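# Carry tube rack through self-closing doors onto desk

## Task

Move the tube rack from the counter, through the self-closing doors, and set it on the desk. At the end the rack must stand upright with every tube seated all the way down in a hole, and both doors must be closed. The rack or a tube touching the floor means failure. Any number of robots may be used. Finish by releasing the rack and moving the robots away. A robot that falls over or ends up tilted means failure.

## Robot and tools

Robots: three identical Hello Robot Stretch 3 units, r1, r2 and r3. Each has a two-wheel differential base with a passive omni wheel at the rear, a lift on a mast, and a single telescoping arm that reaches out to the robot's RIGHT side. There is one arm per robot, so the gripper moves forward or back only by driving the base. The base is 0.33 m long and 0.34 m wide. It turns in place about a point midway between the drive wheels, 0.05 m behind its front edge. With the arm pulled in and the wrist folded, the in-place turning circle has a radius of 0.28 m; an unfolded, level gripper reaches beyond it.

Frames: the base frame has its origin on the floor between the drive wheels, x forward, y left, z up. hand_pose is reported in it, at the point where closed fingertips meet. The odometry frame is the base frame where the robot started the scene. Every robot reports in its own frames, so only images, lidar_m, wrist_depth_mm and head_depth_mm reveal where robots are relative to one another.

execute_actions: argument actions is a list holding one action or nothing (an empty list just returns state and images). The action is an object keyed by robot name (r1, r2, r3). Per robot you may give base, joints, contact_limits. base holds exactly one command and is an offset from where the base last reported itself: translate_m is straight-line travel in metres, -1 to 1, positive forward (no sideways motion); rotate_rad is an in-place turn in radians, -3.2 to 3.2, positive counter-clockwise from above. joints holds absolute targets by name: lift_m 0 to 1.1 (arm height on mast); arm_m 0 to 0.52 (extension); wrist_yaw_rad -1.345 to 4.42 (0 along the arm, positive toward the front, 3.0 folded over the base); wrist_pitch_rad -1.57 to 0.451 (0 level, negative tips fingers down); wrist_roll_rad -2.911 to 2.911 (0 fingers side by side); gripper_m -0.089 to 0.179 (larger is wider; real fingertip gap is smaller by about 0.007 nearly closed to 0.025 fully open, zero below 0.007); head_pan_rad -3.953 to 1.73 (0 forward, positive left, -1.57 along the arm); head_tilt_rad -1.53 to 0.419 (negative down). contact_limits takes only arm_m: a motor_effort percentage, 1 to 100, at which the arm motion halts with contact_stop; it also caps the arm's holding force until the next action. Motions in one action start together and may finish at different times; each lasts at most 15 s. Anything left out may keep pushing toward an older target. An unknown key or out-of-range number rejects the whole call. cameras is a list of names such as r2_wrist_camera, or all; omitted or null gives every camera, [] gives none. If a result reports a stop, remaining calls in that reply are skipped.

wait: seconds, 0 to 10; commands nothing and returns the same state and images. zoom_image: camera name plus region [x0, y0, x1, y1] in pixels of that camera's latest full image, origin top-left, at most 504 by 504. finished_scene: scene, the number of the scene being ended; irreversible, and the goal must already hold.

Result lines: base_status and joint_status tell how each motion of the last accepted action ended: done, off_target (stopped away from target, may still push), contact_stop, time_out, torque_fault (after the last three the old target is dropped). For the base, done only means the wheels turned enough, even if they slipped. on_its_own reports uncommanded behaviour; its held at value is the target held, not the position. motor_effort is percent of maximum, positive toward higher joint values, with a bracketed peak; readings carry fixed offsets and noise. Positive wheel effort pushes forward. lidar_m: 12 distances in metres from the base origin, 30-degree sectors starting straight ahead and going counter-clockwise (4th left, 7th behind, 10th right), in a plane 0.17 m above the floor, range 0.15 to 12, - for nothing; it misses clear objects, thin legs and table tops, and the robot's own parts can block sectors 5, 6, 9, 10. wrist_depth_mm (45 to 1000) and head_depth_mm (280 to 4000, image sideways) are 7x7 grids of median depth. base_odometry counts wheel turns, heading -3.142 to 3.142 positive left; turned_by_wheels and turned_by_imu give turning since the last result; base_tilt in degrees, forward and right positive, with a few degrees of fixed error. Camera calibration lines give intrinsics and a transform from that robot's base frame to the camera; expect small errors, larger for the wrist camera.

Gripper: to grasp, command a gripper_m below the object's width (lower squeezes harder, but the stall guard eases off); to let go, command at least 0.02 more than where the fingers met the object. Neither reading nor done confirms a grasp.

Speed: the base goes up to 0.30 m/s and 1.9 rad/s only with lift_m under 0.30, arm_m under 0.03 and wrist_yaw_rad above 2.54; otherwise 0.10 m/s and 0.63 rad/s.

Cautions: fold or unfold the wrist only with lift_m 0.32 to 0.95, pitch -0.4 and roll near 0; once folded the lift may go to 0.25. With yaw below -0.4 keep pitch at -0.5 or lower. Arm and lift halt and go slack when pushing firmly; a slack lift may sag under load or be pushed up by closing fingers. Base, wrist and head never auto-stop. Wrist servos shut off for 10 s after prolonged strain. Pushing against something rigid with the gripper above about 0.45 m, repeated pushes, or driving while holding something fixed can tip the robot; snagging while reversing is worst. If tilted, reverse the last move in small steps, free the gripper, and lower lift_m to about 0.2. Robots must never press against each other: once bases touch, any more driving is a hard press. Robots do not move identically (up to 2.5 cm per metre), so a shared load gets strained. Avoid drops, slips, slamming doors and hard pushes. The simulation keeps running while you think, with the last command held and doors still swinging; a loose object may occasionally be nudged.

Each tool is called after ">>>" as name(argument=value, ...), one argument or row to a line, values as JSON.

## Session

>>> execute_actions(
  actions=[],
)

Scene clock: 0.00 s.
r1.base_odometry: x=+0.000 y=+0.000 heading=+0.000 (m, m, rad; r1's odometry frame)
r1.turned_by_wheels: +0.000 (rad since the last result)
r1.turned_by_imu: +0.000 (rad since the last result)
r1.base_tilt: forward=+1.0 right=+1.4 (deg)
r1.lidar_m: 1.78 2.79 2.42 2.12 1.28 1.13 1.14 0.79 0.70 0.70 0.83 1.52
r1.head_depth_mm: 1731 2575 3304 3305 3282 3132 2086 / 1715 2567 3432 3444 3411 3043 2089 / 1726 2596 3559 3521 3525 2927 1979 / 1737 2583 3667 3676 3663 2732 1828 / 1734 2258 3837 3841 3749 2920 1979 / 1734 2572 - - - 3107 2074 / 1734 2568 3622 3676 3621 3095 2068
r1.base_status: not commanded
r1.joint_positions: lift_m=+0.585 arm_m=+0.002 wrist_yaw_rad=+3.037 wrist_pitch_rad=-0.362 wrist_roll_rad=-0.007 gripper_m=+0.037 head_pan_rad=+0.005 head_tilt_rad=-0.024
r1.joint_status: not commanded
r1.motor_effort: left_wheel=-1 right_wheel=+0 lift_m=+40 arm_m=+0 wrist_yaw_rad=+1 wrist_pitch_rad=+7 wrist_roll_rad=+1 gripper_m=+0 head_pan_rad=-1 head_tilt_rad=+2 (%)
r1.hand_pose: x=+0.0029 y=+0.0829 z=+0.6102 quat_wxyz=(+0.163, +0.699, +0.092, +0.691) (m; r1's base frame)
r1.wrist_depth_mm: - - - - - - - / - - - - - - - / - - - - - - - / - - - - - - - / - - - - - - - / 894 885 - 894 943 912 887 / 768 761 - 757 766 771 769
r2.base_odometry: x=+0.000 y=+0.000 heading=+0.000 (m, m, rad; r2's odometry frame)
r2.turned_by_wheels: +0.000 (rad since the last result)
r2.turned_by_imu: +0.000 (rad since the last result)
r2.base_tilt: forward=-1.6 right=+3.2 (deg)
r2.lidar_m: 2.47 2.44 1.68 1.35 1.35 0.86 0.69 0.69 0.75 1.15 2.80 3.03
r2.head_depth_mm: 2099 2829 2881 2903 2952 2923 2104 / 2102 2707 2767 2780 2814 2812 2087 / 2093 2613 2643 2678 2676 2694 2087 / 2095 2504 2541 2558 2601 2611 2082 / 2111 2409 2458 2467 2484 2507 2078 / 2121 2323 2372 2379 2391 2436 2077 / 2115 2245 2275 2311 2323 2333 2076
r2.base_status: not commanded
r2.joint_positions: lift_m=+0.351 arm_m=+0.003 wrist_yaw_rad=+3.130 wrist_pitch_rad=-0.359 wrist_roll_rad=-0.007 gripper_m=+0.037 head_pan_rad=-0.009 head_tilt_rad=+0.000
r2.joint_status: not commanded
r2.motor_effort: left_wheel=-1 right_wheel=+0 lift_m=+43 arm_m=-1 wrist_yaw_rad=-1 wrist_pitch_rad=+5 wrist_roll_rad=+0 gripper_m=+0 head_pan_rad=+0 head_tilt_rad=+2 (%)
r2.hand_pose: x=-0.0185 y=+0.0836 z=+0.3774 quat_wxyz=(+0.130, +0.694, +0.123, +0.697) (m; r2's base frame)
r2.wrist_depth_mm: - - - - - - - / - - - - - - - / - - - - - - - / 850 879 - 929 973 955 - / 683 707 725 748 769 776 781 / 580 588 - 597 645 638 653 / 502 518 - 547 534 552 555
r3.base_odometry: x=+0.000 y=+0.000 heading=+0.000 (m, m, rad; r3's odometry frame)
r3.turned_by_wheels: +0.000 (rad since the last result)
r3.turned_by_imu: +0.000 (rad since the last result)
r3.base_tilt: forward=+0.1 right=+0.0 (deg)
r3.lidar_m: 1.45 1.26 1.25 1.46 1.44 1.88 1.79 1.88 1.88 2.25 2.87 1.78
r3.head_depth_mm: 1965 2658 2698 2683 2621 2620 2246 / 1972 2322 2295 2289 2291 2232 2140 / 1922 2022 2012 2004 1980 1975 1956 / 1779 1802 1777 1773 1760 1763 1739 / 1615 1613 1603 1588 1591 1576 1581 / 1470 1462 1465 1449 1436 1433 1429 / 1346 1340 1336 1325 1325 1317 1311
r3.base_status: not commanded
r3.joint_positions: lift_m=+0.506 arm_m=-0.003 wrist_yaw_rad=+3.040 wrist_pitch_rad=-0.313 wrist_roll_rad=+0.000 gripper_m=+0.037 head_pan_rad=-0.018 head_tilt_rad=-0.022
r3.joint_status: not commanded
r3.motor_effort: left_wheel=+0 right_wheel=+0 lift_m=+32 arm_m=-2 wrist_yaw_rad=+0 wrist_pitch_rad=+9 wrist_roll_rad=+1 gripper_m=+0 head_pan_rad=+0 head_tilt_rad=+2 (%)
r3.hand_pose: x=+0.0028 y=+0.0927 z=+0.5425 quat_wxyz=(+0.146, +0.703, +0.075, +0.692) (m; r3's base frame)
r3.wrist_depth_mm: - - - - - - 933 / - - - - - - 985 / - - - - - - - / - - - - - - - / - - - - - - - / 865 890 - 879 942 878 889 / 725 720 743 733 751 750 740
pictures: r1_head_camera (sideways: a quarter turn clockwise sets it upright), r1_nav_camera (sideways: a quarter turn counterclockwise sets it upright), r1_wrist_camera, r2_head_camera (sideways: a quarter turn clockwise sets it upright), r2_nav_camera (sideways: a quarter turn counterclockwise sets it upright), r2_wrist_camera, r3_head_camera (sideways: a quarter turn clockwise sets it upright), r3_nav_camera (sideways: a quarter turn counterclockwise sets it upright), r3_wrist_camera
Images, in order (width x height): r1_head_camera 896x504, r1_nav_camera 672x504, r1_wrist_camera 644x364, r2_head_camera 896x504, r2_nav_camera 672x504, r2_wrist_camera 644x364, r3_head_camera 896x504, r3_nav_camera 672x504, r3_wrist_camera 644x364.

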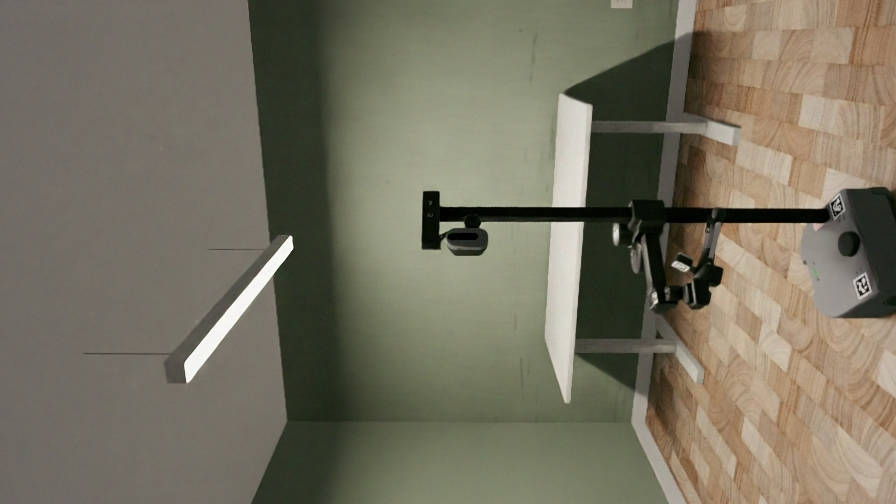

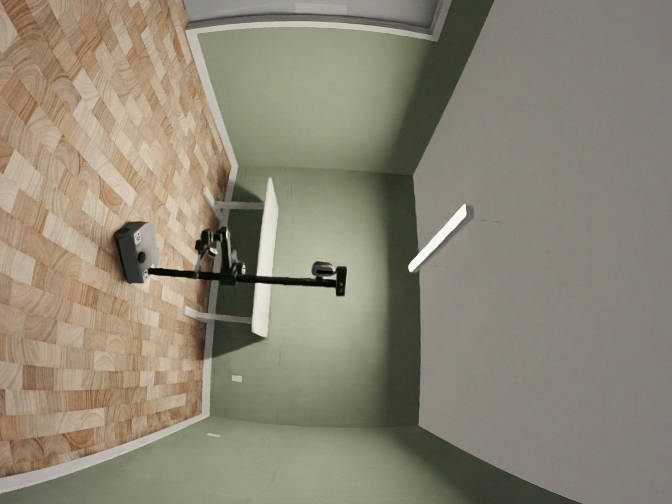

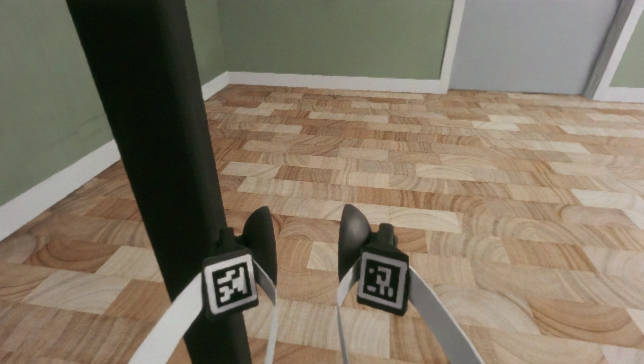

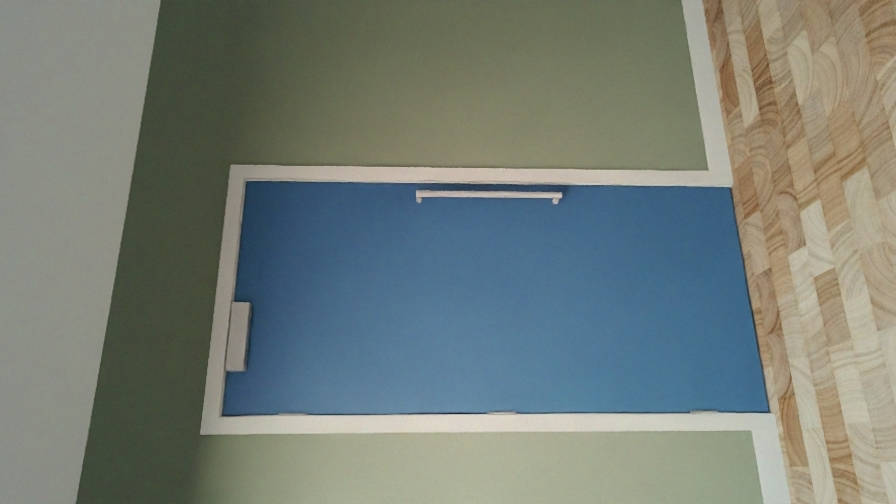

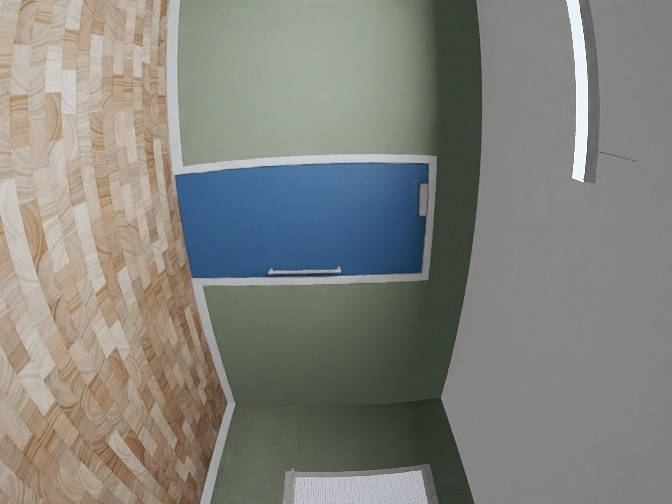

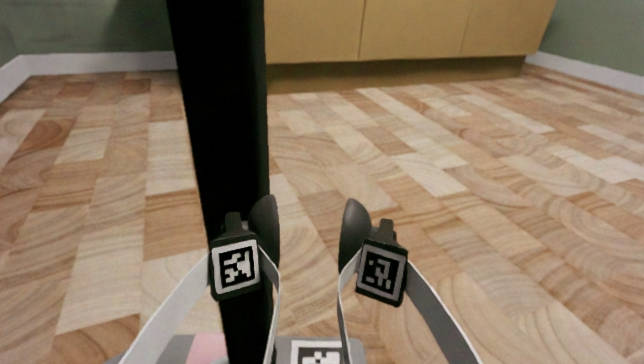

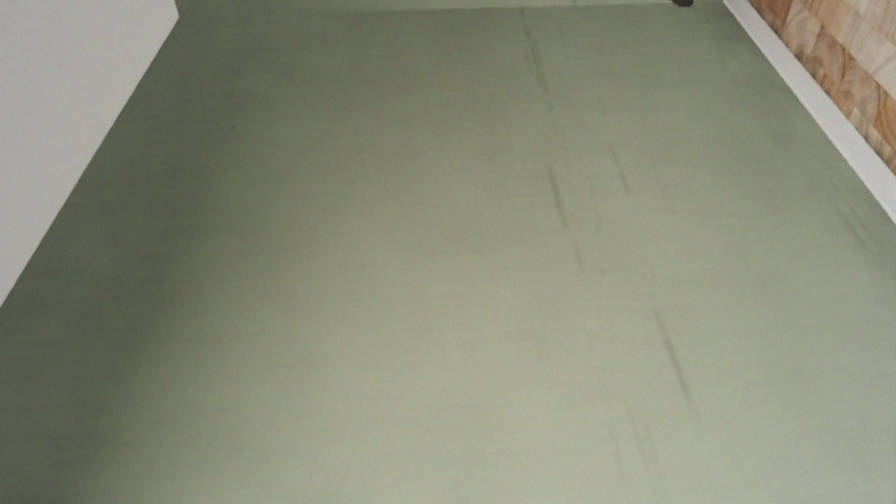

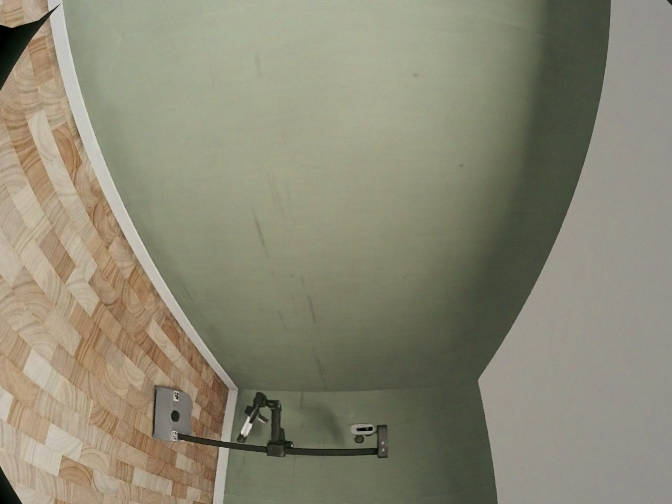

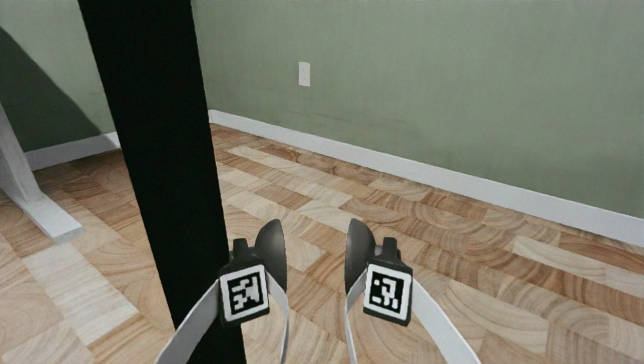

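>>> execute_actions(
  actions=[
    {"r1":{"joints":{"head_pan_rad":1.4,"head_tilt_rad":-0.2}},"r2":{"joints":{"head_pan_rad":1.6,"head_tilt_rad":-0.35}},"r3":{"joints":{"head_pan_rad":-2.4,"head_tilt_rad":-0.2}}},
  ],
  cameras=["r1_head_camera","r1_nav_camera","r2_head_camera","r2_nav_camera","r3_nav_camera"],
)

Scene clock: 2.23 s.
r1.base_odometry: x=+0.000 y=+0.000 heading=+0.000 (m, m, rad; r1's odometry frame)
r1.turned_by_wheels: +0.000 (rad since the last result)
r1.turned_by_imu: +0.000 (rad since the last result)
r1.base_tilt: forward=+1.0 right=+1.3 (deg)
r1.lidar_m: 1.78 2.80 2.43 2.12 1.28 1.13 1.13 0.79 0.70 0.70 0.83 1.53
r1.head_depth_mm: 2074 2182 2255 2337 2434 2227 1658 / 2107 2201 2273 2346 2398 2228 1636 / 2137 2208 2295 2357 2467 2227 1646 / 2171 2265 2344 2394 2505 2231 1647 / 2227 2303 2384 2446 2570 2229 1645 / - 2334 2414 2514 2580 2208 1637 / - 2264 2279 2289 2318 2130 1646
r1.base_status: not commanded
r1.joint_positions: lift_m=+0.585 arm_m=+0.002 wrist_yaw_rad=+3.037 wrist_pitch_rad=-0.362 wrist_roll_rad=-0.007 gripper_m=+0.037 head_pan_rad=+1.393 head_tilt_rad=-0.197
r1.joint_status: all done
r1.motor_effort: left_wheel=-1(1) right_wheel=+0(0) lift_m=+40(40) arm_m=+0(0) wrist_yaw_rad=+1(0) wrist_pitch_rad=+7(7) wrist_roll_rad=+0(1) gripper_m=+1(0) head_pan_rad=+4(46) head_tilt_rad=-2(21) (%)
r1.hand_pose: x=+0.0029 y=+0.0829 z=+0.6102 quat_wxyz=(+0.163, +0.699, +0.092, +0.691) (m; r1's base frame)
r1.wrist_depth_mm: - - - - - - - / - - - - - - - / - - - - - - - / - - - - - - - / - - - - - - - / 885 881 - 918 919 890 916 / 771 767 - 760 753 779 772
r2.base_odometry: x=+0.000 y=+0.000 heading=+0.000 (m, m, rad; r2's odometry frame)
r2.turned_by_wheels: +0.000 (rad since the last result)
r2.turned_by_imu: +0.000 (rad since the last result)
r2.base_tilt: forward=-1.6 right=+3.2 (deg)
r2.lidar_m: 2.47 2.45 1.68 1.35 1.35 0.86 0.69 0.68 0.75 1.15 2.80 3.02
r2.head_depth_mm: 1931 2077 1878 1684 1855 1749 1408 / 1862 1997 1642 1618 1766 1739 1410 / 1808 1940 1904 1551 1697 1733 1414 / 1747 1867 1900 1487 1623 1709 1413 / 1695 1802 1887 1433 1551 1662 1415 / 1640 1765 1836 1603 2029 1710 1417 / 1606 1694 1818 1944 2077 1756 1449
r2.base_status: not commanded
r2.joint_positions: lift_m=+0.351 arm_m=+0.003 wrist_yaw_rad=+3.130 wrist_pitch_rad=-0.359 wrist_roll_rad=-0.007 gripper_m=+0.037 head_pan_rad=+1.593 head_tilt_rad=-0.345
r2.joint_status: all done
r2.motor_effort: left_wheel=-1(1) right_wheel=+0(1) lift_m=+43(43) arm_m=-1(1) wrist_yaw_rad=+0(0) wrist_pitch_rad=+5(5) wrist_roll_rad=+0(0) gripper_m=-1(1) head_pan_rad=+3(33) head_tilt_rad=-2(25) (%)
r2.hand_pose: x=-0.0185 y=+0.0836 z=+0.3774 quat_wxyz=(+0.130, +0.694, +0.123, +0.697) (m; r2's base frame)
r2.wrist_depth_mm: - - - - - - - / - - - - - - - / - - - - - - - / 869 890 - 912 977 995 - / 702 707 711 745 753 770 822 / 583 591 - 609 642 640 650 / 499 516 - 549 534 551 565
r3.base_odometry: x=+0.000 y=+0.000 heading=+0.000 (m, m, rad; r3's odometry frame)
r3.turned_by_wheels: +0.000 (rad since the last result)
r3.turned_by_imu: +0.001 (rad since the last result)
r3.base_tilt: forward=+0.1 right=+0.0 (deg)
r3.lidar_m: 1.45 1.25 1.25 1.45 1.44 1.88 1.78 1.88 1.88 2.25 2.87 1.78
r3.head_depth_mm: 1711 1762 1826 1873 1955 2020 1745 / 1693 1759 1806 1876 1947 2014 1740 / 1689 1754 1801 1876 1920 2001 1752 / 1699 1727 1795 1846 1911 1998 1746 / 1676 1720 1777 1840 1927 1966 1769 / 1665 1700 1767 1835 1914 2010 1757 / 1726 1777 1835 1906 1958 2031 1778
r3.base_status: not commanded
r3.joint_positions: lift_m=+0.506 arm_m=-0.003 wrist_yaw_rad=+3.040 wrist_pitch_rad=-0.313 wrist_roll_rad=+0.000 gripper_m=+0.037 head_pan_rad=-2.393 head_tilt_rad=-0.198
r3.joint_status: all done
r3.motor_effort: left_wheel=+0(0) right_wheel=+0(0) lift_m=+33(33) arm_m=-1(1) wrist_yaw_rad=+0(0) wrist_pitch_rad=+9(9) wrist_roll_rad=+0(1) gripper_m=+0(0) head_pan_rad=-3(48) head_tilt_rad=-2(22) (%)
r3.hand_pose: x=+0.0028 y=+0.0927 z=+0.5425 quat_wxyz=(+0.146, +0.703, +0.075, +0.692) (m; r3's base frame)
r3.wrist_depth_mm: - - - - - - 928 / - - - - - - 987 / - - - - - - - / - - - - - - - / - - - - - - - / 878 875 - 873 924 868 909 / 734 736 762 727 745 750 754
pictures: r1_head_camera (sideways: a quarter turn clockwise sets it upright), r1_nav_camera (sideways: a quarter turn counterclockwise sets it upright), r2_head_camera (sideways: a quarter turn clockwise sets it upright), r2_nav_camera (sideways: a quarter turn counterclockwise sets it upright), r3_nav_camera (sideways: a quarter turn counterclockwise sets it upright)
camera_calibration (this result's frames):
r1_head_camera: T_world_to_cam=[[-0.0306276, -0.180212, -0.983151, 1.30027], [-0.990229, 0.13935, 0.00530519, 0.00838881], [0.136046, 0.973707, -0.182719, 0.19298], [0, 0, 0, 1]] pos_world=[0.0218768, 0.0452489, 1.31358]
r1_nav_camera: T_world_to_cam=[[-0.0348763, 0.158693, 0.986712, -1.24504], [0.991524, -0.118152, 0.0540487, -0.0228793], [0.125159, 0.980233, -0.153227, 0.152659], [0, 0, 0, 1]] pos_world=[-0.0398436, 0.0452342, 1.25312]
r2_head_camera: T_world_to_cam=[[0.0247452, -0.373108, -0.927458, 1.22528], [-0.999044, -0.0426631, -0.00949226, 0.0195587], [-0.0360266, 0.926807, -0.373807, 0.440857], [0, 0, 0, 1]] pos_world=[0.00510261, 0.0494088, 1.30138]
r2_nav_camera: T_world_to_cam=[[0.0217939, 0.314985, 0.948846, -1.1953], [0.999762, -0.00781811, -0.020368, 0.0739208], [0.00100257, 0.949064, -0.315081, 0.367918], [0, 0, 0, 1]] pos_world=[-0.0482218, 0.0279024, 1.25159]
r3_nav_camera: T_world_to_cam=[[-0.210518, -0.141068, 0.967358, -1.20913], [-0.706294, 0.706098, -0.0507363, 0.123108], [-0.675892, -0.693921, -0.248282, 0.280007], [0, 0, 0, 1]] pos_world=[0.0216611, -0.0631924, 1.24543]
Images, in order (width x height): r1_head_camera 896x504, r1_nav_camera 672x504, r2_head_camera 896x504, r2_nav_camera 672x504, r3_nav_camera 672x504.

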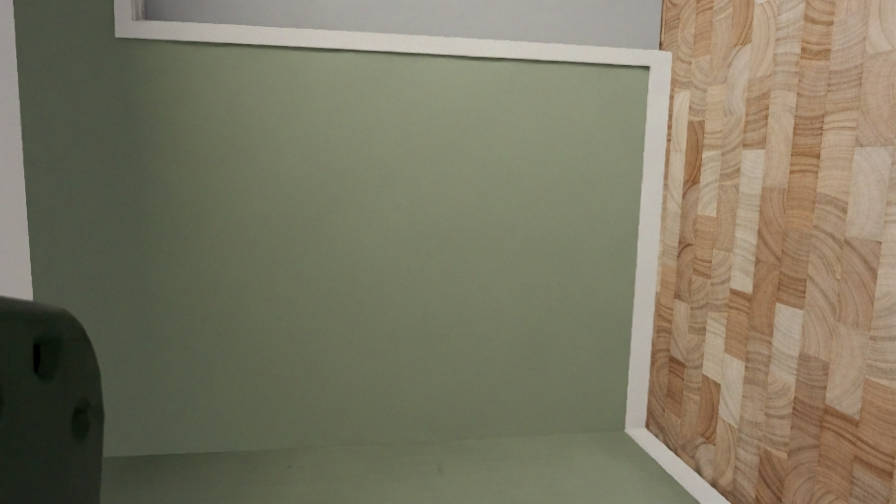

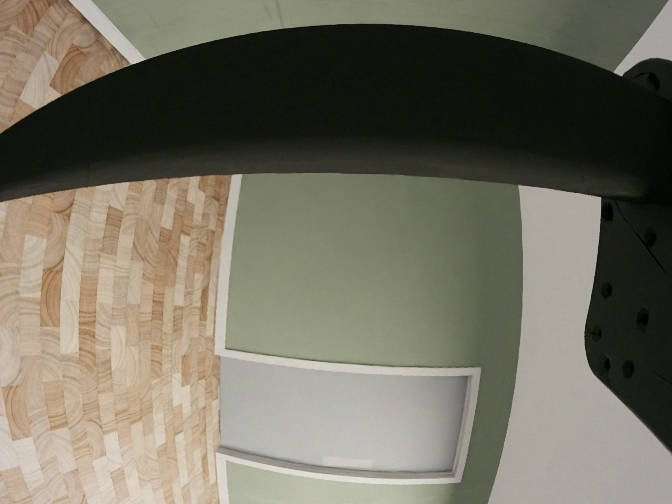

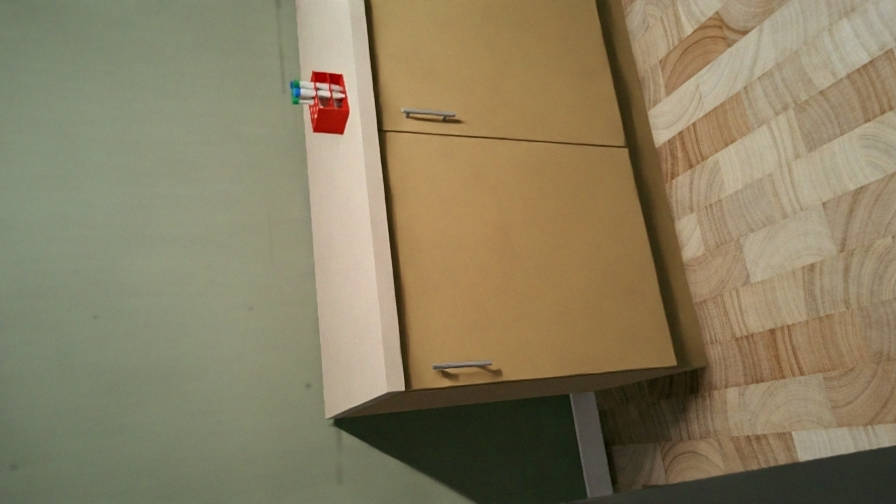

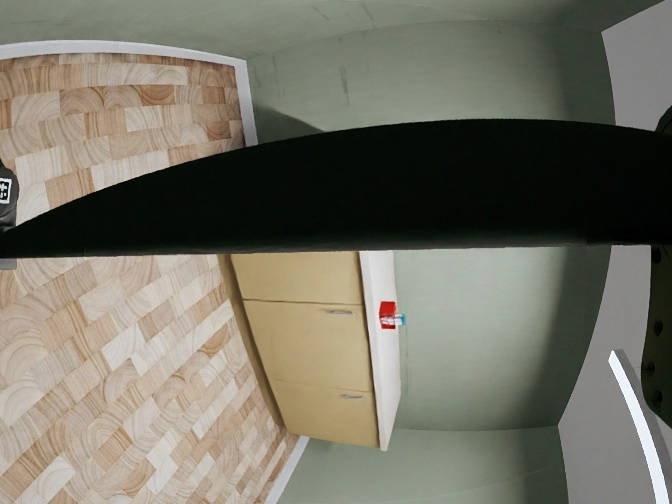

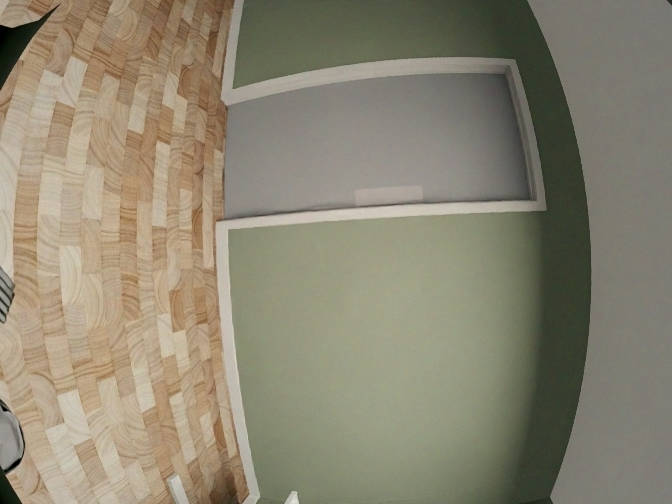

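>>> execute_actions(
  actions=[
    {"r1":{"base":{"rotate_rad":-0.22},"joints":{"lift_m":0.25,"head_pan_rad":0,"head_tilt_rad":-0.5}},"r2":{"base":{"rotate_rad":1.15},"joints":{"lift_m":0.25,"head_pan_rad":0}},"r3":{"base":{"rotate_rad":-1.74},"joints":{"lift_m":0.25,"head_pan_rad":-0.6,"head_tilt_rad":-0.5}}},
  ],
  cameras=[],
)

>>> execute_actions(
  actions=[
    {"r2":{"base":{"translate_m":1}},"r3":{"base":{"translate_m":1}}},
  ],
  cameras=[],
)

>>> execute_actions(
  actions=[
    {"r1":{"base":{"translate_m":1}},"r2":{"base":{"translate_m":0.28}},"r3":{"base":{"translate_m":0.29}}},
  ],
  cameras=[],
)

>>> execute_actions(
  actions=[
    {"r1":{"base":{"rotate_rad":1.57}},"r2":{"base":{"rotate_rad":2.36},"joints":{"lift_m":0.9,"head_pan_rad":-1.57,"head_tilt_rad":-0.6}},"r3":{"base":{"rotate_rad":-0.62},"joints":{"head_pan_rad":0,"head_tilt_rad":-0.8}}},
  ],
  cameras=["r1_head_camera","r2_head_camera","r3_nav_camera"],
)

Scene clock: 9.57 s.
r1.base_odometry: x=+0.000 y=+0.000 heading=-0.220 (m, m, rad; r1's odometry frame)
r1.turned_by_wheels: -0.220 (rad since the last result)
r1.turned_by_imu: -0.221 (rad since the last result)
r1.base_tilt: forward=+1.0 right=+1.4 (deg)
r1.lidar_m: 1.70 3.18 2.45 2.43 1.49 1.16 1.13 0.92 0.72 0.70 0.75 1.09
r1.head_depth_mm: 2857 2930 2858 2533 2011 1558 1270 / 2909 3204 3434 2838 2010 1555 1267 / 2960 3187 3519 2818 2011 1557 1278 / 2990 3206 3478 2800 2016 1553 1276 / 3011 3201 3519 2113 1932 1560 1268 / 3010 3328 3603 2697 2015 1569 1272 / 3064 3350 3627 2880 2017 1563 1270
r1.base_status: done
r1.joint_positions: lift_m=+0.250 arm_m=+0.002 wrist_yaw_rad=+3.037 wrist_pitch_rad=-0.363 wrist_roll_rad=-0.007 gripper_m=+0.037 head_pan_rad=+0.007 head_tilt_rad=-0.494
r1.joint_status: all done
r1.motor_effort: left_wheel=+1(4) right_wheel=-2(5) lift_m=+35(33) arm_m=+0(0) wrist_yaw_rad=+1(1) wrist_pitch_rad=+7(7) wrist_roll_rad=+1(1) gripper_m=+1(0) head_pan_rad=-3(45) head_tilt_rad=-4(27) (%)
r1.hand_pose: x=+0.0029 y=+0.0829 z=+0.2754 quat_wxyz=(+0.164, +0.699, +0.092, +0.691) (m; r1's base frame)
r1.wrist_depth_mm: - - - - - - - / - - - - - - - / 944 - 963 943 942 950 968 / 725 710 725 722 724 721 709 / 576 579 - 567 581 572 588 / 482 491 - 496 502 485 485 / - - - - 416 414 417
r2.base_odometry: x=+0.000 y=+0.000 heading=+1.150 (m, m, rad; r2's odometry frame)
r2.turned_by_wheels: +1.150 (rad since the last result)
r2.turned_by_imu: +1.160 (rad since the last result)
r2.base_tilt: forward=-1.6 right=+3.3 (deg)
r2.lidar_m: 1.57 1.35 1.42 0.80 0.69 0.69 0.79 1.33 2.80 2.87 2.44 2.45
r2.head_depth_mm: 2361 2499 2630 2782 2283 1738 1407 / 2557 2714 2793 2887 2289 1751 1411 / 2523 2695 2124 2201 2294 1743 1411 / 2291 2419 1901 1944 2097 1745 1413 / 2096 2211 1896 1752 1898 1746 1414 / 1940 2054 1626 1587 1702 1749 1413 / 1801 1905 1912 1455 1559 1638 1415
r2.base_status: done
r2.joint_positions: lift_m=+0.250 arm_m=+0.003 wrist_yaw_rad=+3.130 wrist_pitch_rad=-0.360 wrist_roll_rad=-0.007 gripper_m=+0.037 head_pan_rad=+0.007 head_tilt_rad=-0.346
r2.joint_status: all done
r2.motor_effort: left_wheel=-3(9) right_wheel=+4(11) lift_m=+38(39) arm_m=-1(1) wrist_yaw_rad=+0(0) wrist_pitch_rad=+5(5) wrist_roll_rad=+0(0) gripper_m=+0(1) head_pan_rad=-3(34) head_tilt_rad=-2(2) (%)
r2.hand_pose: x=-0.0185 y=+0.0834 z=+0.2759 quat_wxyz=(+0.131, +0.694, +0.123, +0.697) (m; r2's base frame)
r2.wrist_depth_mm: 528 598 - 986 - - - / 557 650 - - - - - / 591 694 - 988 987 - - / 605 667 - 724 753 794 797 / 542 558 563 589 604 614 626 / 469 - - - 501 496 521 / - - - - 426 426 443
r3.base_odometry: x=+0.000 y=+0.000 heading=-1.740 (m, m, rad; r3's odometry frame)
r3.turned_by_wheels: -1.740 (rad since the last result)
r3.turned_by_imu: -1.717 (rad since the last result)
r3.base_tilt: forward=+0.1 right=+0.0 (deg)
r3.lidar_m: 2.09 2.91 1.78 1.63 1.28 1.25 1.35 1.90 1.43 1.78 1.91 1.88
r3.head_depth_mm: 1588 1721 1857 2052 2038 1597 1327 / 1580 1713 1847 2031 2035 1620 1329 / 1587 1712 1853 2041 2048 1618 1325 / 1578 1707 1864 2031 2037 1615 1333 / 1573 1705 1846 2038 2051 1603 1335 / 1603 1732 1902 2105 2059 1621 1341 / 1630 1762 1929 2107 2052 1633 1343
r3.base_status: done
r3.joint_positions: lift_m=+0.250 arm_m=-0.003 wrist_yaw_rad=+3.040 wrist_pitch_rad=-0.315 wrist_roll_rad=+0.000 gripper_m=+0.037 head_pan_rad=-0.607 head_tilt_rad=-0.494
r3.joint_status: all done
r3.motor_effort: left_wheel=+3(7) right_wheel=-4(11) lift_m=+28(26) arm_m=-2(1) wrist_yaw_rad=+0(0) wrist_pitch_rad=+9(9) wrist_roll_rad=+0(0) gripper_m=+0(0) head_pan_rad=+4(45) head_tilt_rad=-4(30) (%)
r3.hand_pose: x=+0.0027 y=+0.0925 z=+0.2867 quat_wxyz=(+0.147, +0.703, +0.075, +0.692) (m; r3's base frame)
r3.wrist_depth_mm: - - - - - - - / - - - - - - - / - - - - - - - / 844 862 853 883 878 901 912 / 652 658 699 683 666 677 665 / 526 533 - 533 551 532 536 / 446 472 - - 439 447 451
pictures: none
No camera images: the call's "cameras" was empty. Leave "cameras" out to get every camera's image.

Scene clock: 14.50 s.
r1.base_odometry: x=+0.000 y=+0.000 heading=-0.220 (m, m, rad; r1's odometry frame)
r1.turned_by_wheels: +0.000 (rad since the last result)
r1.turned_by_imu: -0.001 (rad since the last result)
r1.base_tilt: forward=+0.9 right=+1.4 (deg)
r1.lidar_m: 3.18 1.62 1.76 2.43 1.48 1.15 1.13 0.92 0.71 0.70 0.75 1.09
r1.head_depth_mm: 2816 2926 2843 2557 2019 1551 1268 / 2932 3158 3494 2838 2011 1561 1277 / 2940 3220 3508 2832 2014 1563 1268 / 2995 3259 3497 2843 2028 1563 1271 / 2998 3289 3641 2841 2012 1569 1276 / 3037 3340 3644 2841 2023 1559 1274 / 3107 3339 3617 2874 2031 1565 1271
r1.base_status: not commanded
r1.joint_positions: lift_m=+0.250 arm_m=+0.002 wrist_yaw_rad=+3.037 wrist_pitch_rad=-0.363 wrist_roll_rad=-0.007 gripper_m=+0.037 head_pan_rad=+0.007 head_tilt_rad=-0.494
r1.joint_status: not commanded
r1.motor_effort: left_wheel=+1(1) right_wheel=-2(2) lift_m=+35(35) arm_m=+0(0) wrist_yaw_rad=+0(0) wrist_pitch_rad=+7(7) wrist_roll_rad=+1(1) gripper_m=+0(0) head_pan_rad=-4(3) head_tilt_rad=-3(3) (%)
r1.hand_pose: x=+0.0029 y=+0.0829 z=+0.2754 quat_wxyz=(+0.164, +0.699, +0.092, +0.691) (m; r1's base frame)
r1.wrist_depth_mm: - - - - - - - / - - - - - - - / 944 - 942 958 952 956 951 / 722 714 727 715 717 717 712 / 573 580 - 577 575 584 579 / 481 493 - 499 498 481 483 / - - - - 419 420 416
r2.base_odometry: x=+0.409 y=+0.913 heading=+1.150 (m, m, rad; r2's odometry frame)
r2.turned_by_wheels: +0.000 (rad since the last result)
r2.turned_by_imu: +0.005 (rad since the last result)
r2.base_tilt: forward=-1.6 right=+3.2 (deg)
r2.lidar_m: 0.76 0.65 0.65 0.74 1.40 1.40 1.61 2.75 3.47 2.02 1.73 1.35
r2.head_depth_mm: 1667 1761 1859 1362 2014 1750 1411 / 1732 1861 1978 1178 1306 1501 1410 / 1588 1697 1781 1086 1124 1251 1371 / 1445 1546 1606 1017 990 1086 1212 / 1323 1409 1488 1017 881 958 1048 / 1227 1304 1386 1023 798 858 927 / 1148 1205 1273 1020 734 778 837
r2.base_status: done
r2.joint_positions: lift_m=+0.250 arm_m=+0.003 wrist_yaw_rad=+3.130 wrist_pitch_rad=-0.361 wrist_roll_rad=-0.007 gripper_m=+0.037 head_pan_rad=+0.007 head_tilt_rad=-0.347
r2.joint_status: not commanded
r2.motor_effort: left_wheel=-3(7) right_wheel=+3(11) lift_m=+39(39) arm_m=-1(1) wrist_yaw_rad=+0(1) wrist_pitch_rad=+5(5) wrist_roll_rad=+0(0) gripper_m=+0(1) head_pan_rad=-3(3) head_tilt_rad=-2(2) (%)
r2.hand_pose: x=-0.0186 y=+0.0834 z=+0.2759 quat_wxyz=(+0.131, +0.694, +0.123, +0.697) (m; r2's base frame)
r2.wrist_depth_mm: - - - - 714 594 513 / - - - - 745 643 539 / 842 891 - 973 868 683 570 / 665 689 - 730 746 730 624 / 538 551 561 585 607 609 614 / 469 - - - 494 506 514 / - - - - 423 432 441
r3.base_odometry: x=-0.168 y=-0.986 heading=-1.740 (m, m, rad; r3's odometry frame)
r3.turned_by_wheels: +0.000 (rad since the last result)
r3.turned_by_imu: -0.001 (rad since the last result)
r3.base_tilt: forward=+0.1 right=+0.0 (deg)
r3.lidar_m: 1.23 1.69 2.29 1.73 1.76 2.07 2.21 2.22 2.02 1.39 1.08 1.15
r3.head_depth_mm: 880 957 1048 1143 1269 1419 1336 / 935 1001 1073 1166 1267 1420 1335 / 953 1028 1118 1231 1362 1502 1338 / 951 1028 1122 1227 1353 1498 1333 / 948 1029 1120 1228 1352 1486 1332 / 950 1029 1113 1225 1356 1493 1341 / 946 1023 1108 1225 1348 1479 1346
r3.base_status: done
r3.joint_positions: lift_m=+0.250 arm_m=-0.003 wrist_yaw_rad=+3.040 wrist_pitch_rad=-0.315 wrist_roll_rad=+0.000 gripper_m=+0.037 head_pan_rad=-0.607 head_tilt_rad=-0.495
r3.joint_status: not commanded
r3.motor_effort: left_wheel=+2(9) right_wheel=-3(8) lift_m=+28(27) arm_m=-1(2) wrist_yaw_rad=+0(0) wrist_pitch_rad=+9(10) wrist_roll_rad=+0(1) gripper_m=+0(0) head_pan_rad=+4(3) head_tilt_rad=-4(4) (%)
r3.hand_pose: x=+0.0027 y=+0.0925 z=+0.2866 quat_wxyz=(+0.147, +0.703, +0.075, +0.692) (m; r3's base frame)
r3.wrist_depth_mm: - - - - - - - / - - - - - - - / - - - - - - - / 841 864 874 880 870 904 866 / 648 640 695 701 670 677 677 / 530 524 - 530 561 528 537 / 452 474 - - 446 451 448
pictures: none
No camera images: the call's "cameras" was empty. Leave "cameras" out to get every camera's image.

Scene clock: 19.43 s.
r1.base_odometry: x=+0.976 y=-0.218 heading=-0.220 (m, m, rad; r1's odometry frame)
r1.turned_by_wheels: +0.000 (rad since the last result)
r1.turned_by_imu: -0.005 (rad since the last result)
r1.base_tilt: forward=+0.9 right=+1.3 (deg)
r1.lidar_m: 2.20 2.66 2.38 1.37 2.50 2.16 2.12 1.03 0.80 0.78 0.84 1.22
r1.head_depth_mm: 2089 2283 2499 2630 2007 1556 1267 / 2128 2284 2518 2685 2013 1555 1267 / 2154 2326 2531 2675 2007 1555 1271 / 2172 2354 2464 2679 2011 1556 1269 / 2192 2387 2424 2770 2012 1562 1279 / 2206 2441 2525 2799 2025 1558 1268 / 2229 2458 2563 2828 2017 1562 1271
r1.base_status: done
r1.joint_positions: lift_m=+0.250 arm_m=+0.002 wrist_yaw_rad=+3.037 wrist_pitch_rad=-0.363 wrist_roll_rad=-0.007 gripper_m=+0.037 head_pan_rad=+0.007 head_tilt_rad=-0.495
r1.joint_status: not commanded
r1.motor_effort: left_wheel=+1(9) right_wheel=-2(4) lift_m=+35(35) arm_m=+0(0) wrist_yaw_rad=+0(0) wrist_pitch_rad=+7(7) wrist_roll_rad=+1(1) gripper_m=+1(0) head_pan_rad=-3(3) head_tilt_rad=-3(3) (%)
r1.hand_pose: x=+0.0029 y=+0.0829 z=+0.2754 quat_wxyz=(+0.164, +0.699, +0.092, +0.691) (m; r1's base frame)
r1.wrist_depth_mm: - - - - - - - / - - - - - - - / 962 - 946 959 946 917 958 / 711 724 718 728 709 711 708 / 573 585 - 573 583 585 577 / 481 496 - 499 492 481 487 / - - - - 412 414 412
r2.base_odometry: x=+0.523 y=+1.168 heading=+1.150 (m, m, rad; r2's odometry frame)
r2.turned_by_wheels: +0.000 (rad since the last result)
r2.turned_by_imu: +0.001 (rad since the last result)
r2.base_tilt: forward=-1.6 right=+3.2 (deg)
r2.lidar_m: 0.53 0.45 0.45 0.52 0.89 1.60 1.84 3.13 3.12 1.79 1.53 0.94
r2.head_depth_mm: 1475 1556 1633 1009 1054 1216 1376 / 1471 1596 1725 1015 882 1003 1154 / 1325 1427 1552 1014 764 848 957 / 1212 1295 1383 1013 695 739 818 / 1116 1185 1261 1018 695 646 714 / 1029 1089 1156 1018 698 572 632 / 960 1010 1069 1021 698 531 569
r2.base_status: done
r2.joint_positions: lift_m=+0.250 arm_m=+0.003 wrist_yaw_rad=+3.130 wrist_pitch_rad=-0.361 wrist_roll_rad=-0.007 gripper_m=+0.037 head_pan_rad=+0.007 head_tilt_rad=-0.347
r2.joint_status: not commanded
r2.motor_effort: left_wheel=-3(9) right_wheel=+3(10) lift_m=+39(39) arm_m=-1(1) wrist_yaw_rad=+0(1) wrist_pitch_rad=+5(5) wrist_roll_rad=+0(0) gripper_m=+0(0) head_pan_rad=-2(2) head_tilt_rad=-2(2) (%)
r2.hand_pose: x=-0.0186 y=+0.0834 z=+0.2759 quat_wxyz=(+0.131, +0.694, +0.123, +0.697) (m; r2's base frame)
r2.wrist_depth_mm: - - - 626 515 425 367 / - - - 682 546 447 382 / 888 895 - 831 591 473 400 / 663 686 - 725 670 565 420 / 547 551 571 579 603 576 493 / 473 - - - 504 514 499 / - - - - 424 433 435
r3.base_odometry: x=-0.217 y=-1.272 heading=-1.740 (m, m, rad; r3's odometry frame)
r3.turned_by_wheels: +0.000 (rad since the last result)
r3.turned_by_imu: +0.001 (rad since the last result)
r3.base_tilt: forward=+0.1 right=+0.0 (deg)
r3.lidar_m: 0.97 1.32 2.12 2.27 2.34 1.37 2.46 2.47 2.18 1.08 0.92 0.91
r3.head_depth_mm: 750 813 884 972 1080 1180 1268 / 750 810 885 969 1072 1211 1301 / 749 810 879 969 1073 1204 1302 / 747 809 879 966 1068 1195 1304 / 747 809 880 964 1065 1203 1298 / 747 806 877 962 1064 1187 1295 / 742 806 879 960 1063 1192 1303
r3.base_status: done
r3.joint_positions: lift_m=+0.250 arm_m=-0.003 wrist_yaw_rad=+3.040 wrist_pitch_rad=-0.315 wrist_roll_rad=+0.000 gripper_m=+0.037 head_pan_rad=-0.607 head_tilt_rad=-0.495
r3.joint_status: not commanded
r3.motor_effort: left_wheel=+2(8) right_wheel=-3(9) lift_m=+27(28) arm_m=-1(1) wrist_yaw_rad=-1(0) wrist_pitch_rad=+10(10) wrist_roll_rad=+1(0) gripper_m=+0(0) head_pan_rad=+4(5) head_tilt_rad=-4(3) (%)
r3.hand_pose: x=+0.0027 y=+0.0925 z=+0.2866 quat_wxyz=(+0.147, +0.703, +0.075, +0.692) (m; r3's base frame)
r3.wrist_depth_mm: - - - - - - - / - - - - - - - / - - - - - - - / 864 879 857 871 872 876 881 / 654 660 705 691 672 668 668 / 525 530 - 530 553 534 536 / 447 474 - - 444 443 455
pictures: none
No camera images: the call's "cameras" was empty. Leave "cameras" out to get every camera's image.

Scene clock: 26.17 s.
r1.base_odometry: x=+0.976 y=-0.218 heading=+1.350 (m, m, rad; r1's odometry frame)
r1.turned_by_wheels: +1.570 (rad since the last result)
r1.turned_by_imu: +1.561 (rad since the last result)
r1.base_tilt: forward=+1.0 right=+1.3 (deg)
r1.lidar_m: 1.44 2.49 2.17 2.12 1.05 0.80 0.78 0.83 1.20 2.20 2.66 2.40
r1.head_depth_mm: 1898 2035 2239 2437 2004 1555 1267 / 1981 2133 2320 2492 2002 1555 1272 / 1975 2153 2375 2558 1697 1557 1274 / 1968 2145 2360 2537 1697 1559 1267 / 1993 2149 2387 2525 2028 1573 1272 / 1973 2152 2351 2528 2026 1563 1274 / 1999 2177 2383 2560 2030 1562 1275
r1.base_status: done
r1.joint_positions: lift_m=+0.250 arm_m=+0.002 wrist_yaw_rad=+3.037 wrist_pitch_rad=-0.363 wrist_roll_rad=-0.007 gripper_m=+0.037 head_pan_rad=+0.007 head_tilt_rad=-0.495
r1.joint_status: not commanded
r1.motor_effort: left_wheel=-3(8) right_wheel=+1(8) lift_m=+35(35) arm_m=+0(0) wrist_yaw_rad=+0(1) wrist_pitch_rad=+7(7) wrist_roll_rad=+1(1) gripper_m=+1(1) head_pan_rad=-3(3) head_tilt_rad=-3(3) (%)
r1.hand_pose: x=+0.0029 y=+0.0828 z=+0.2754 quat_wxyz=(+0.164, +0.699, +0.092, +0.691) (m; r1's base frame)
r1.wrist_depth_mm: - - - - - - - / - - - - - - - / 902 - 942 959 953 957 940 / 718 713 721 721 722 715 716 / 573 580 - 583 582 577 578 / 482 490 - 502 494 485 487 / - - - - 417 419 416
r2.base_odometry: x=+0.523 y=+1.168 heading=-2.774 (m, m, rad; r2's odometry frame)
r2.turned_by_wheels: +2.360 (rad since the last result)
r2.turned_by_imu: +2.382 (rad since the last result)
r2.base_tilt: forward=-1.6 right=+3.2 (deg)
r2.lidar_m: 1.60 1.66 2.25 3.65 2.19 1.60 1.53 0.65 0.47 0.45 0.47 0.64
r2.head_depth_mm: 873 969 851 632 591 - - / 873 973 853 633 594 692 - / 877 972 857 628 597 699 - / 881 981 858 593 601 695 - / 885 984 862 595 605 690 - / 888 988 867 639 607 735 928 / 894 994 867 642 611 740 938
r2.base_status: done
r2.joint_positions: lift_m=+0.900 arm_m=+0.003 wrist_yaw_rad=+3.130 wrist_pitch_rad=-0.361 wrist_roll_rad=-0.007 gripper_m=+0.037 head_pan_rad=-1.563 head_tilt_rad=-0.593
r2.joint_status: all done
r2.motor_effort: left_wheel=-3(9) right_wheel=+2(10) lift_m=+48(50) arm_m=-1(1) wrist_yaw_rad=-1(0) wrist_pitch_rad=+5(5) wrist_roll_rad=+0(0) gripper_m=-1(0) head_pan_rad=-3(35) head_tilt_rad=-3(24) (%)
r2.hand_pose: x=-0.0186 y=+0.0833 z=+0.9256 quat_wxyz=(+0.131, +0.694, +0.123, +0.697) (m; r2's base frame)
r2.wrist_depth_mm: - - - - - - - / - - - - - - - / - - - - - - - / - - - - - - - / - - - - - - - / - - - - - - - / - - - - - - -
r3.base_odometry: x=-0.217 y=-1.272 heading=-2.360 (m, m, rad; r3's odometry frame)
r3.turned_by_wheels: -0.620 (rad since the last result)
r3.turned_by_imu: -0.609 (rad since the last result)
r3.base_tilt: forward=+0.1 right=+0.0 (deg)
r3.lidar_m: 0.91 0.95 1.18 2.12 2.20 2.38 1.48 2.38 2.47 2.17 1.18 0.92
r3.head_depth_mm: 782 886 1030 1153 1361 1323 1150 / 779 886 1018 1208 1434 1320 1160 / 778 882 1017 1211 1418 1315 1156 / 774 878 1018 1200 1425 1321 1156 / 770 878 1011 1193 1430 1315 1153 / 767 871 1006 1191 1420 1320 1157 / 766 871 999 1178 1432 1316 1148
r3.base_status: done
r3.joint_positions: lift_m=+0.250 arm_m=-0.003 wrist_yaw_rad=+3.040 wrist_pitch_rad=-0.315 wrist_roll_rad=+0.000 gripper_m=+0.037 head_pan_rad=-0.007 head_tilt_rad=-0.791
r3.joint_status: all done
r3.motor_effort: left_wheel=+2(6) right_wheel=-3(13) lift_m=+27(27) arm_m=-1(2) wrist_yaw_rad=+0(0) wrist_pitch_rad=+9(9) wrist_roll_rad=+1(0) gripper_m=-1(0) head_pan_rad=+5(36) head_tilt_rad=-6(31) (%)
r3.hand_pose: x=+0.0027 y=+0.0925 z=+0.2866 quat_wxyz=(+0.147, +0.703, +0.075, +0.692) (m; r3's base frame)
r3.wrist_depth_mm: - - - - - - 873 / - - - - - - 862 / - - - - - - 866 / 849 867 883 859 868 902 830 / 657 651 685 688 657 660 675 / 529 531 - 536 559 531 536 / 445 472 - - 445 448 447
pictures: r1_head_camera (sideways: a quarter turn clockwise sets it upright), r2_head_camera (sideways: a quarter turn clockwise sets it upright), r3_nav_camera (sideways: a quarter turn counterclockwise sets it upright)
camera_calibration (this result's frames):
r1_head_camera: T_world_to_cam=[[-0.462978, -0.00499432, -0.886356, 1.17653], [-0.0419333, 0.998988, 0.0162744, -0.0116723], [0.885377, 0.0447025, -0.462718, 0.552812], [0, 0, 0, 1]] pos_world=[0.0547687, -0.00717563, 1.29881]
r2_head_camera: T_world_to_cam=[[-0.0211632, 0.589385, -0.807575, 1.06921], [0.999534, 0.0302346, -0.00412789, 0.000381326], [0.0219838, -0.807286, -0.58975, 0.721481], [0, 0, 0, 1]] pos_world=[0.00638592, -0.0477458, 1.28896]
r3_nav_camera: T_world_to_cam=[[0.747878, -0.0453051, 0.662289, -0.817163], [-0.00505962, -0.998028, -0.0625585, 0.134176], [0.663817, 0.0434352, -0.746632, 0.920237], [0, 0, 0, 1]] pos_world=[0.000947354, 0.0569195, 1.23667]
Images, in order (width x height): r1_head_camera 896x504, r2_head_camera 896x504, r3_nav_camera 672x504.

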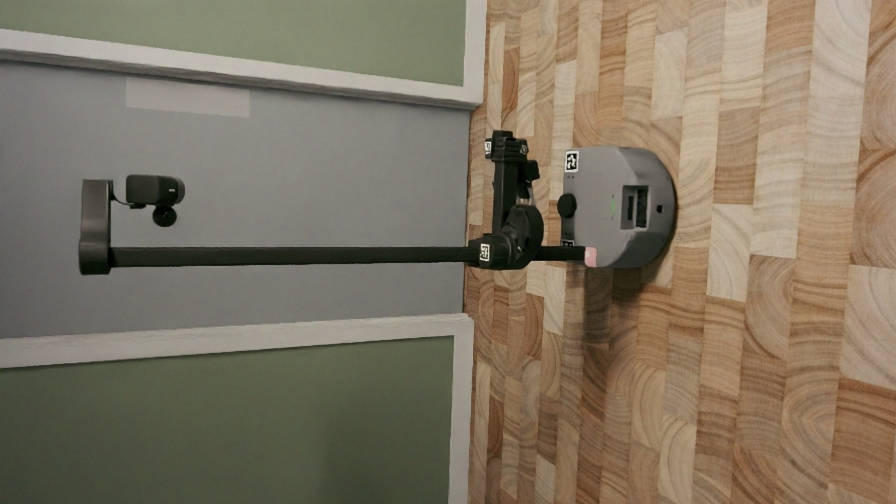

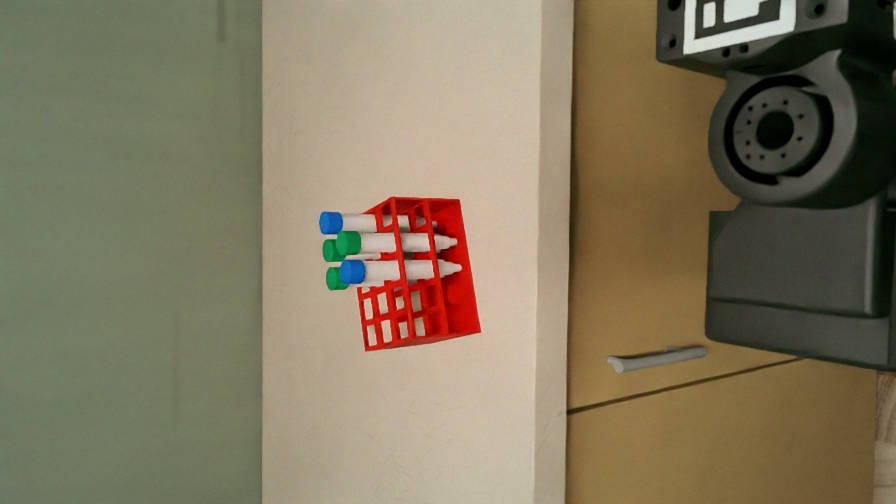

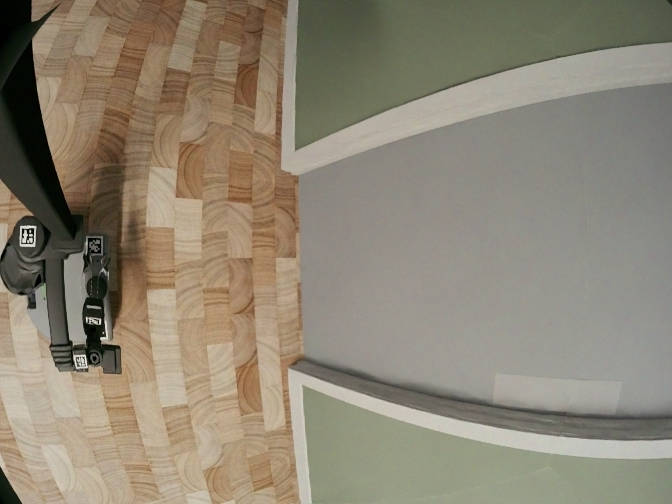

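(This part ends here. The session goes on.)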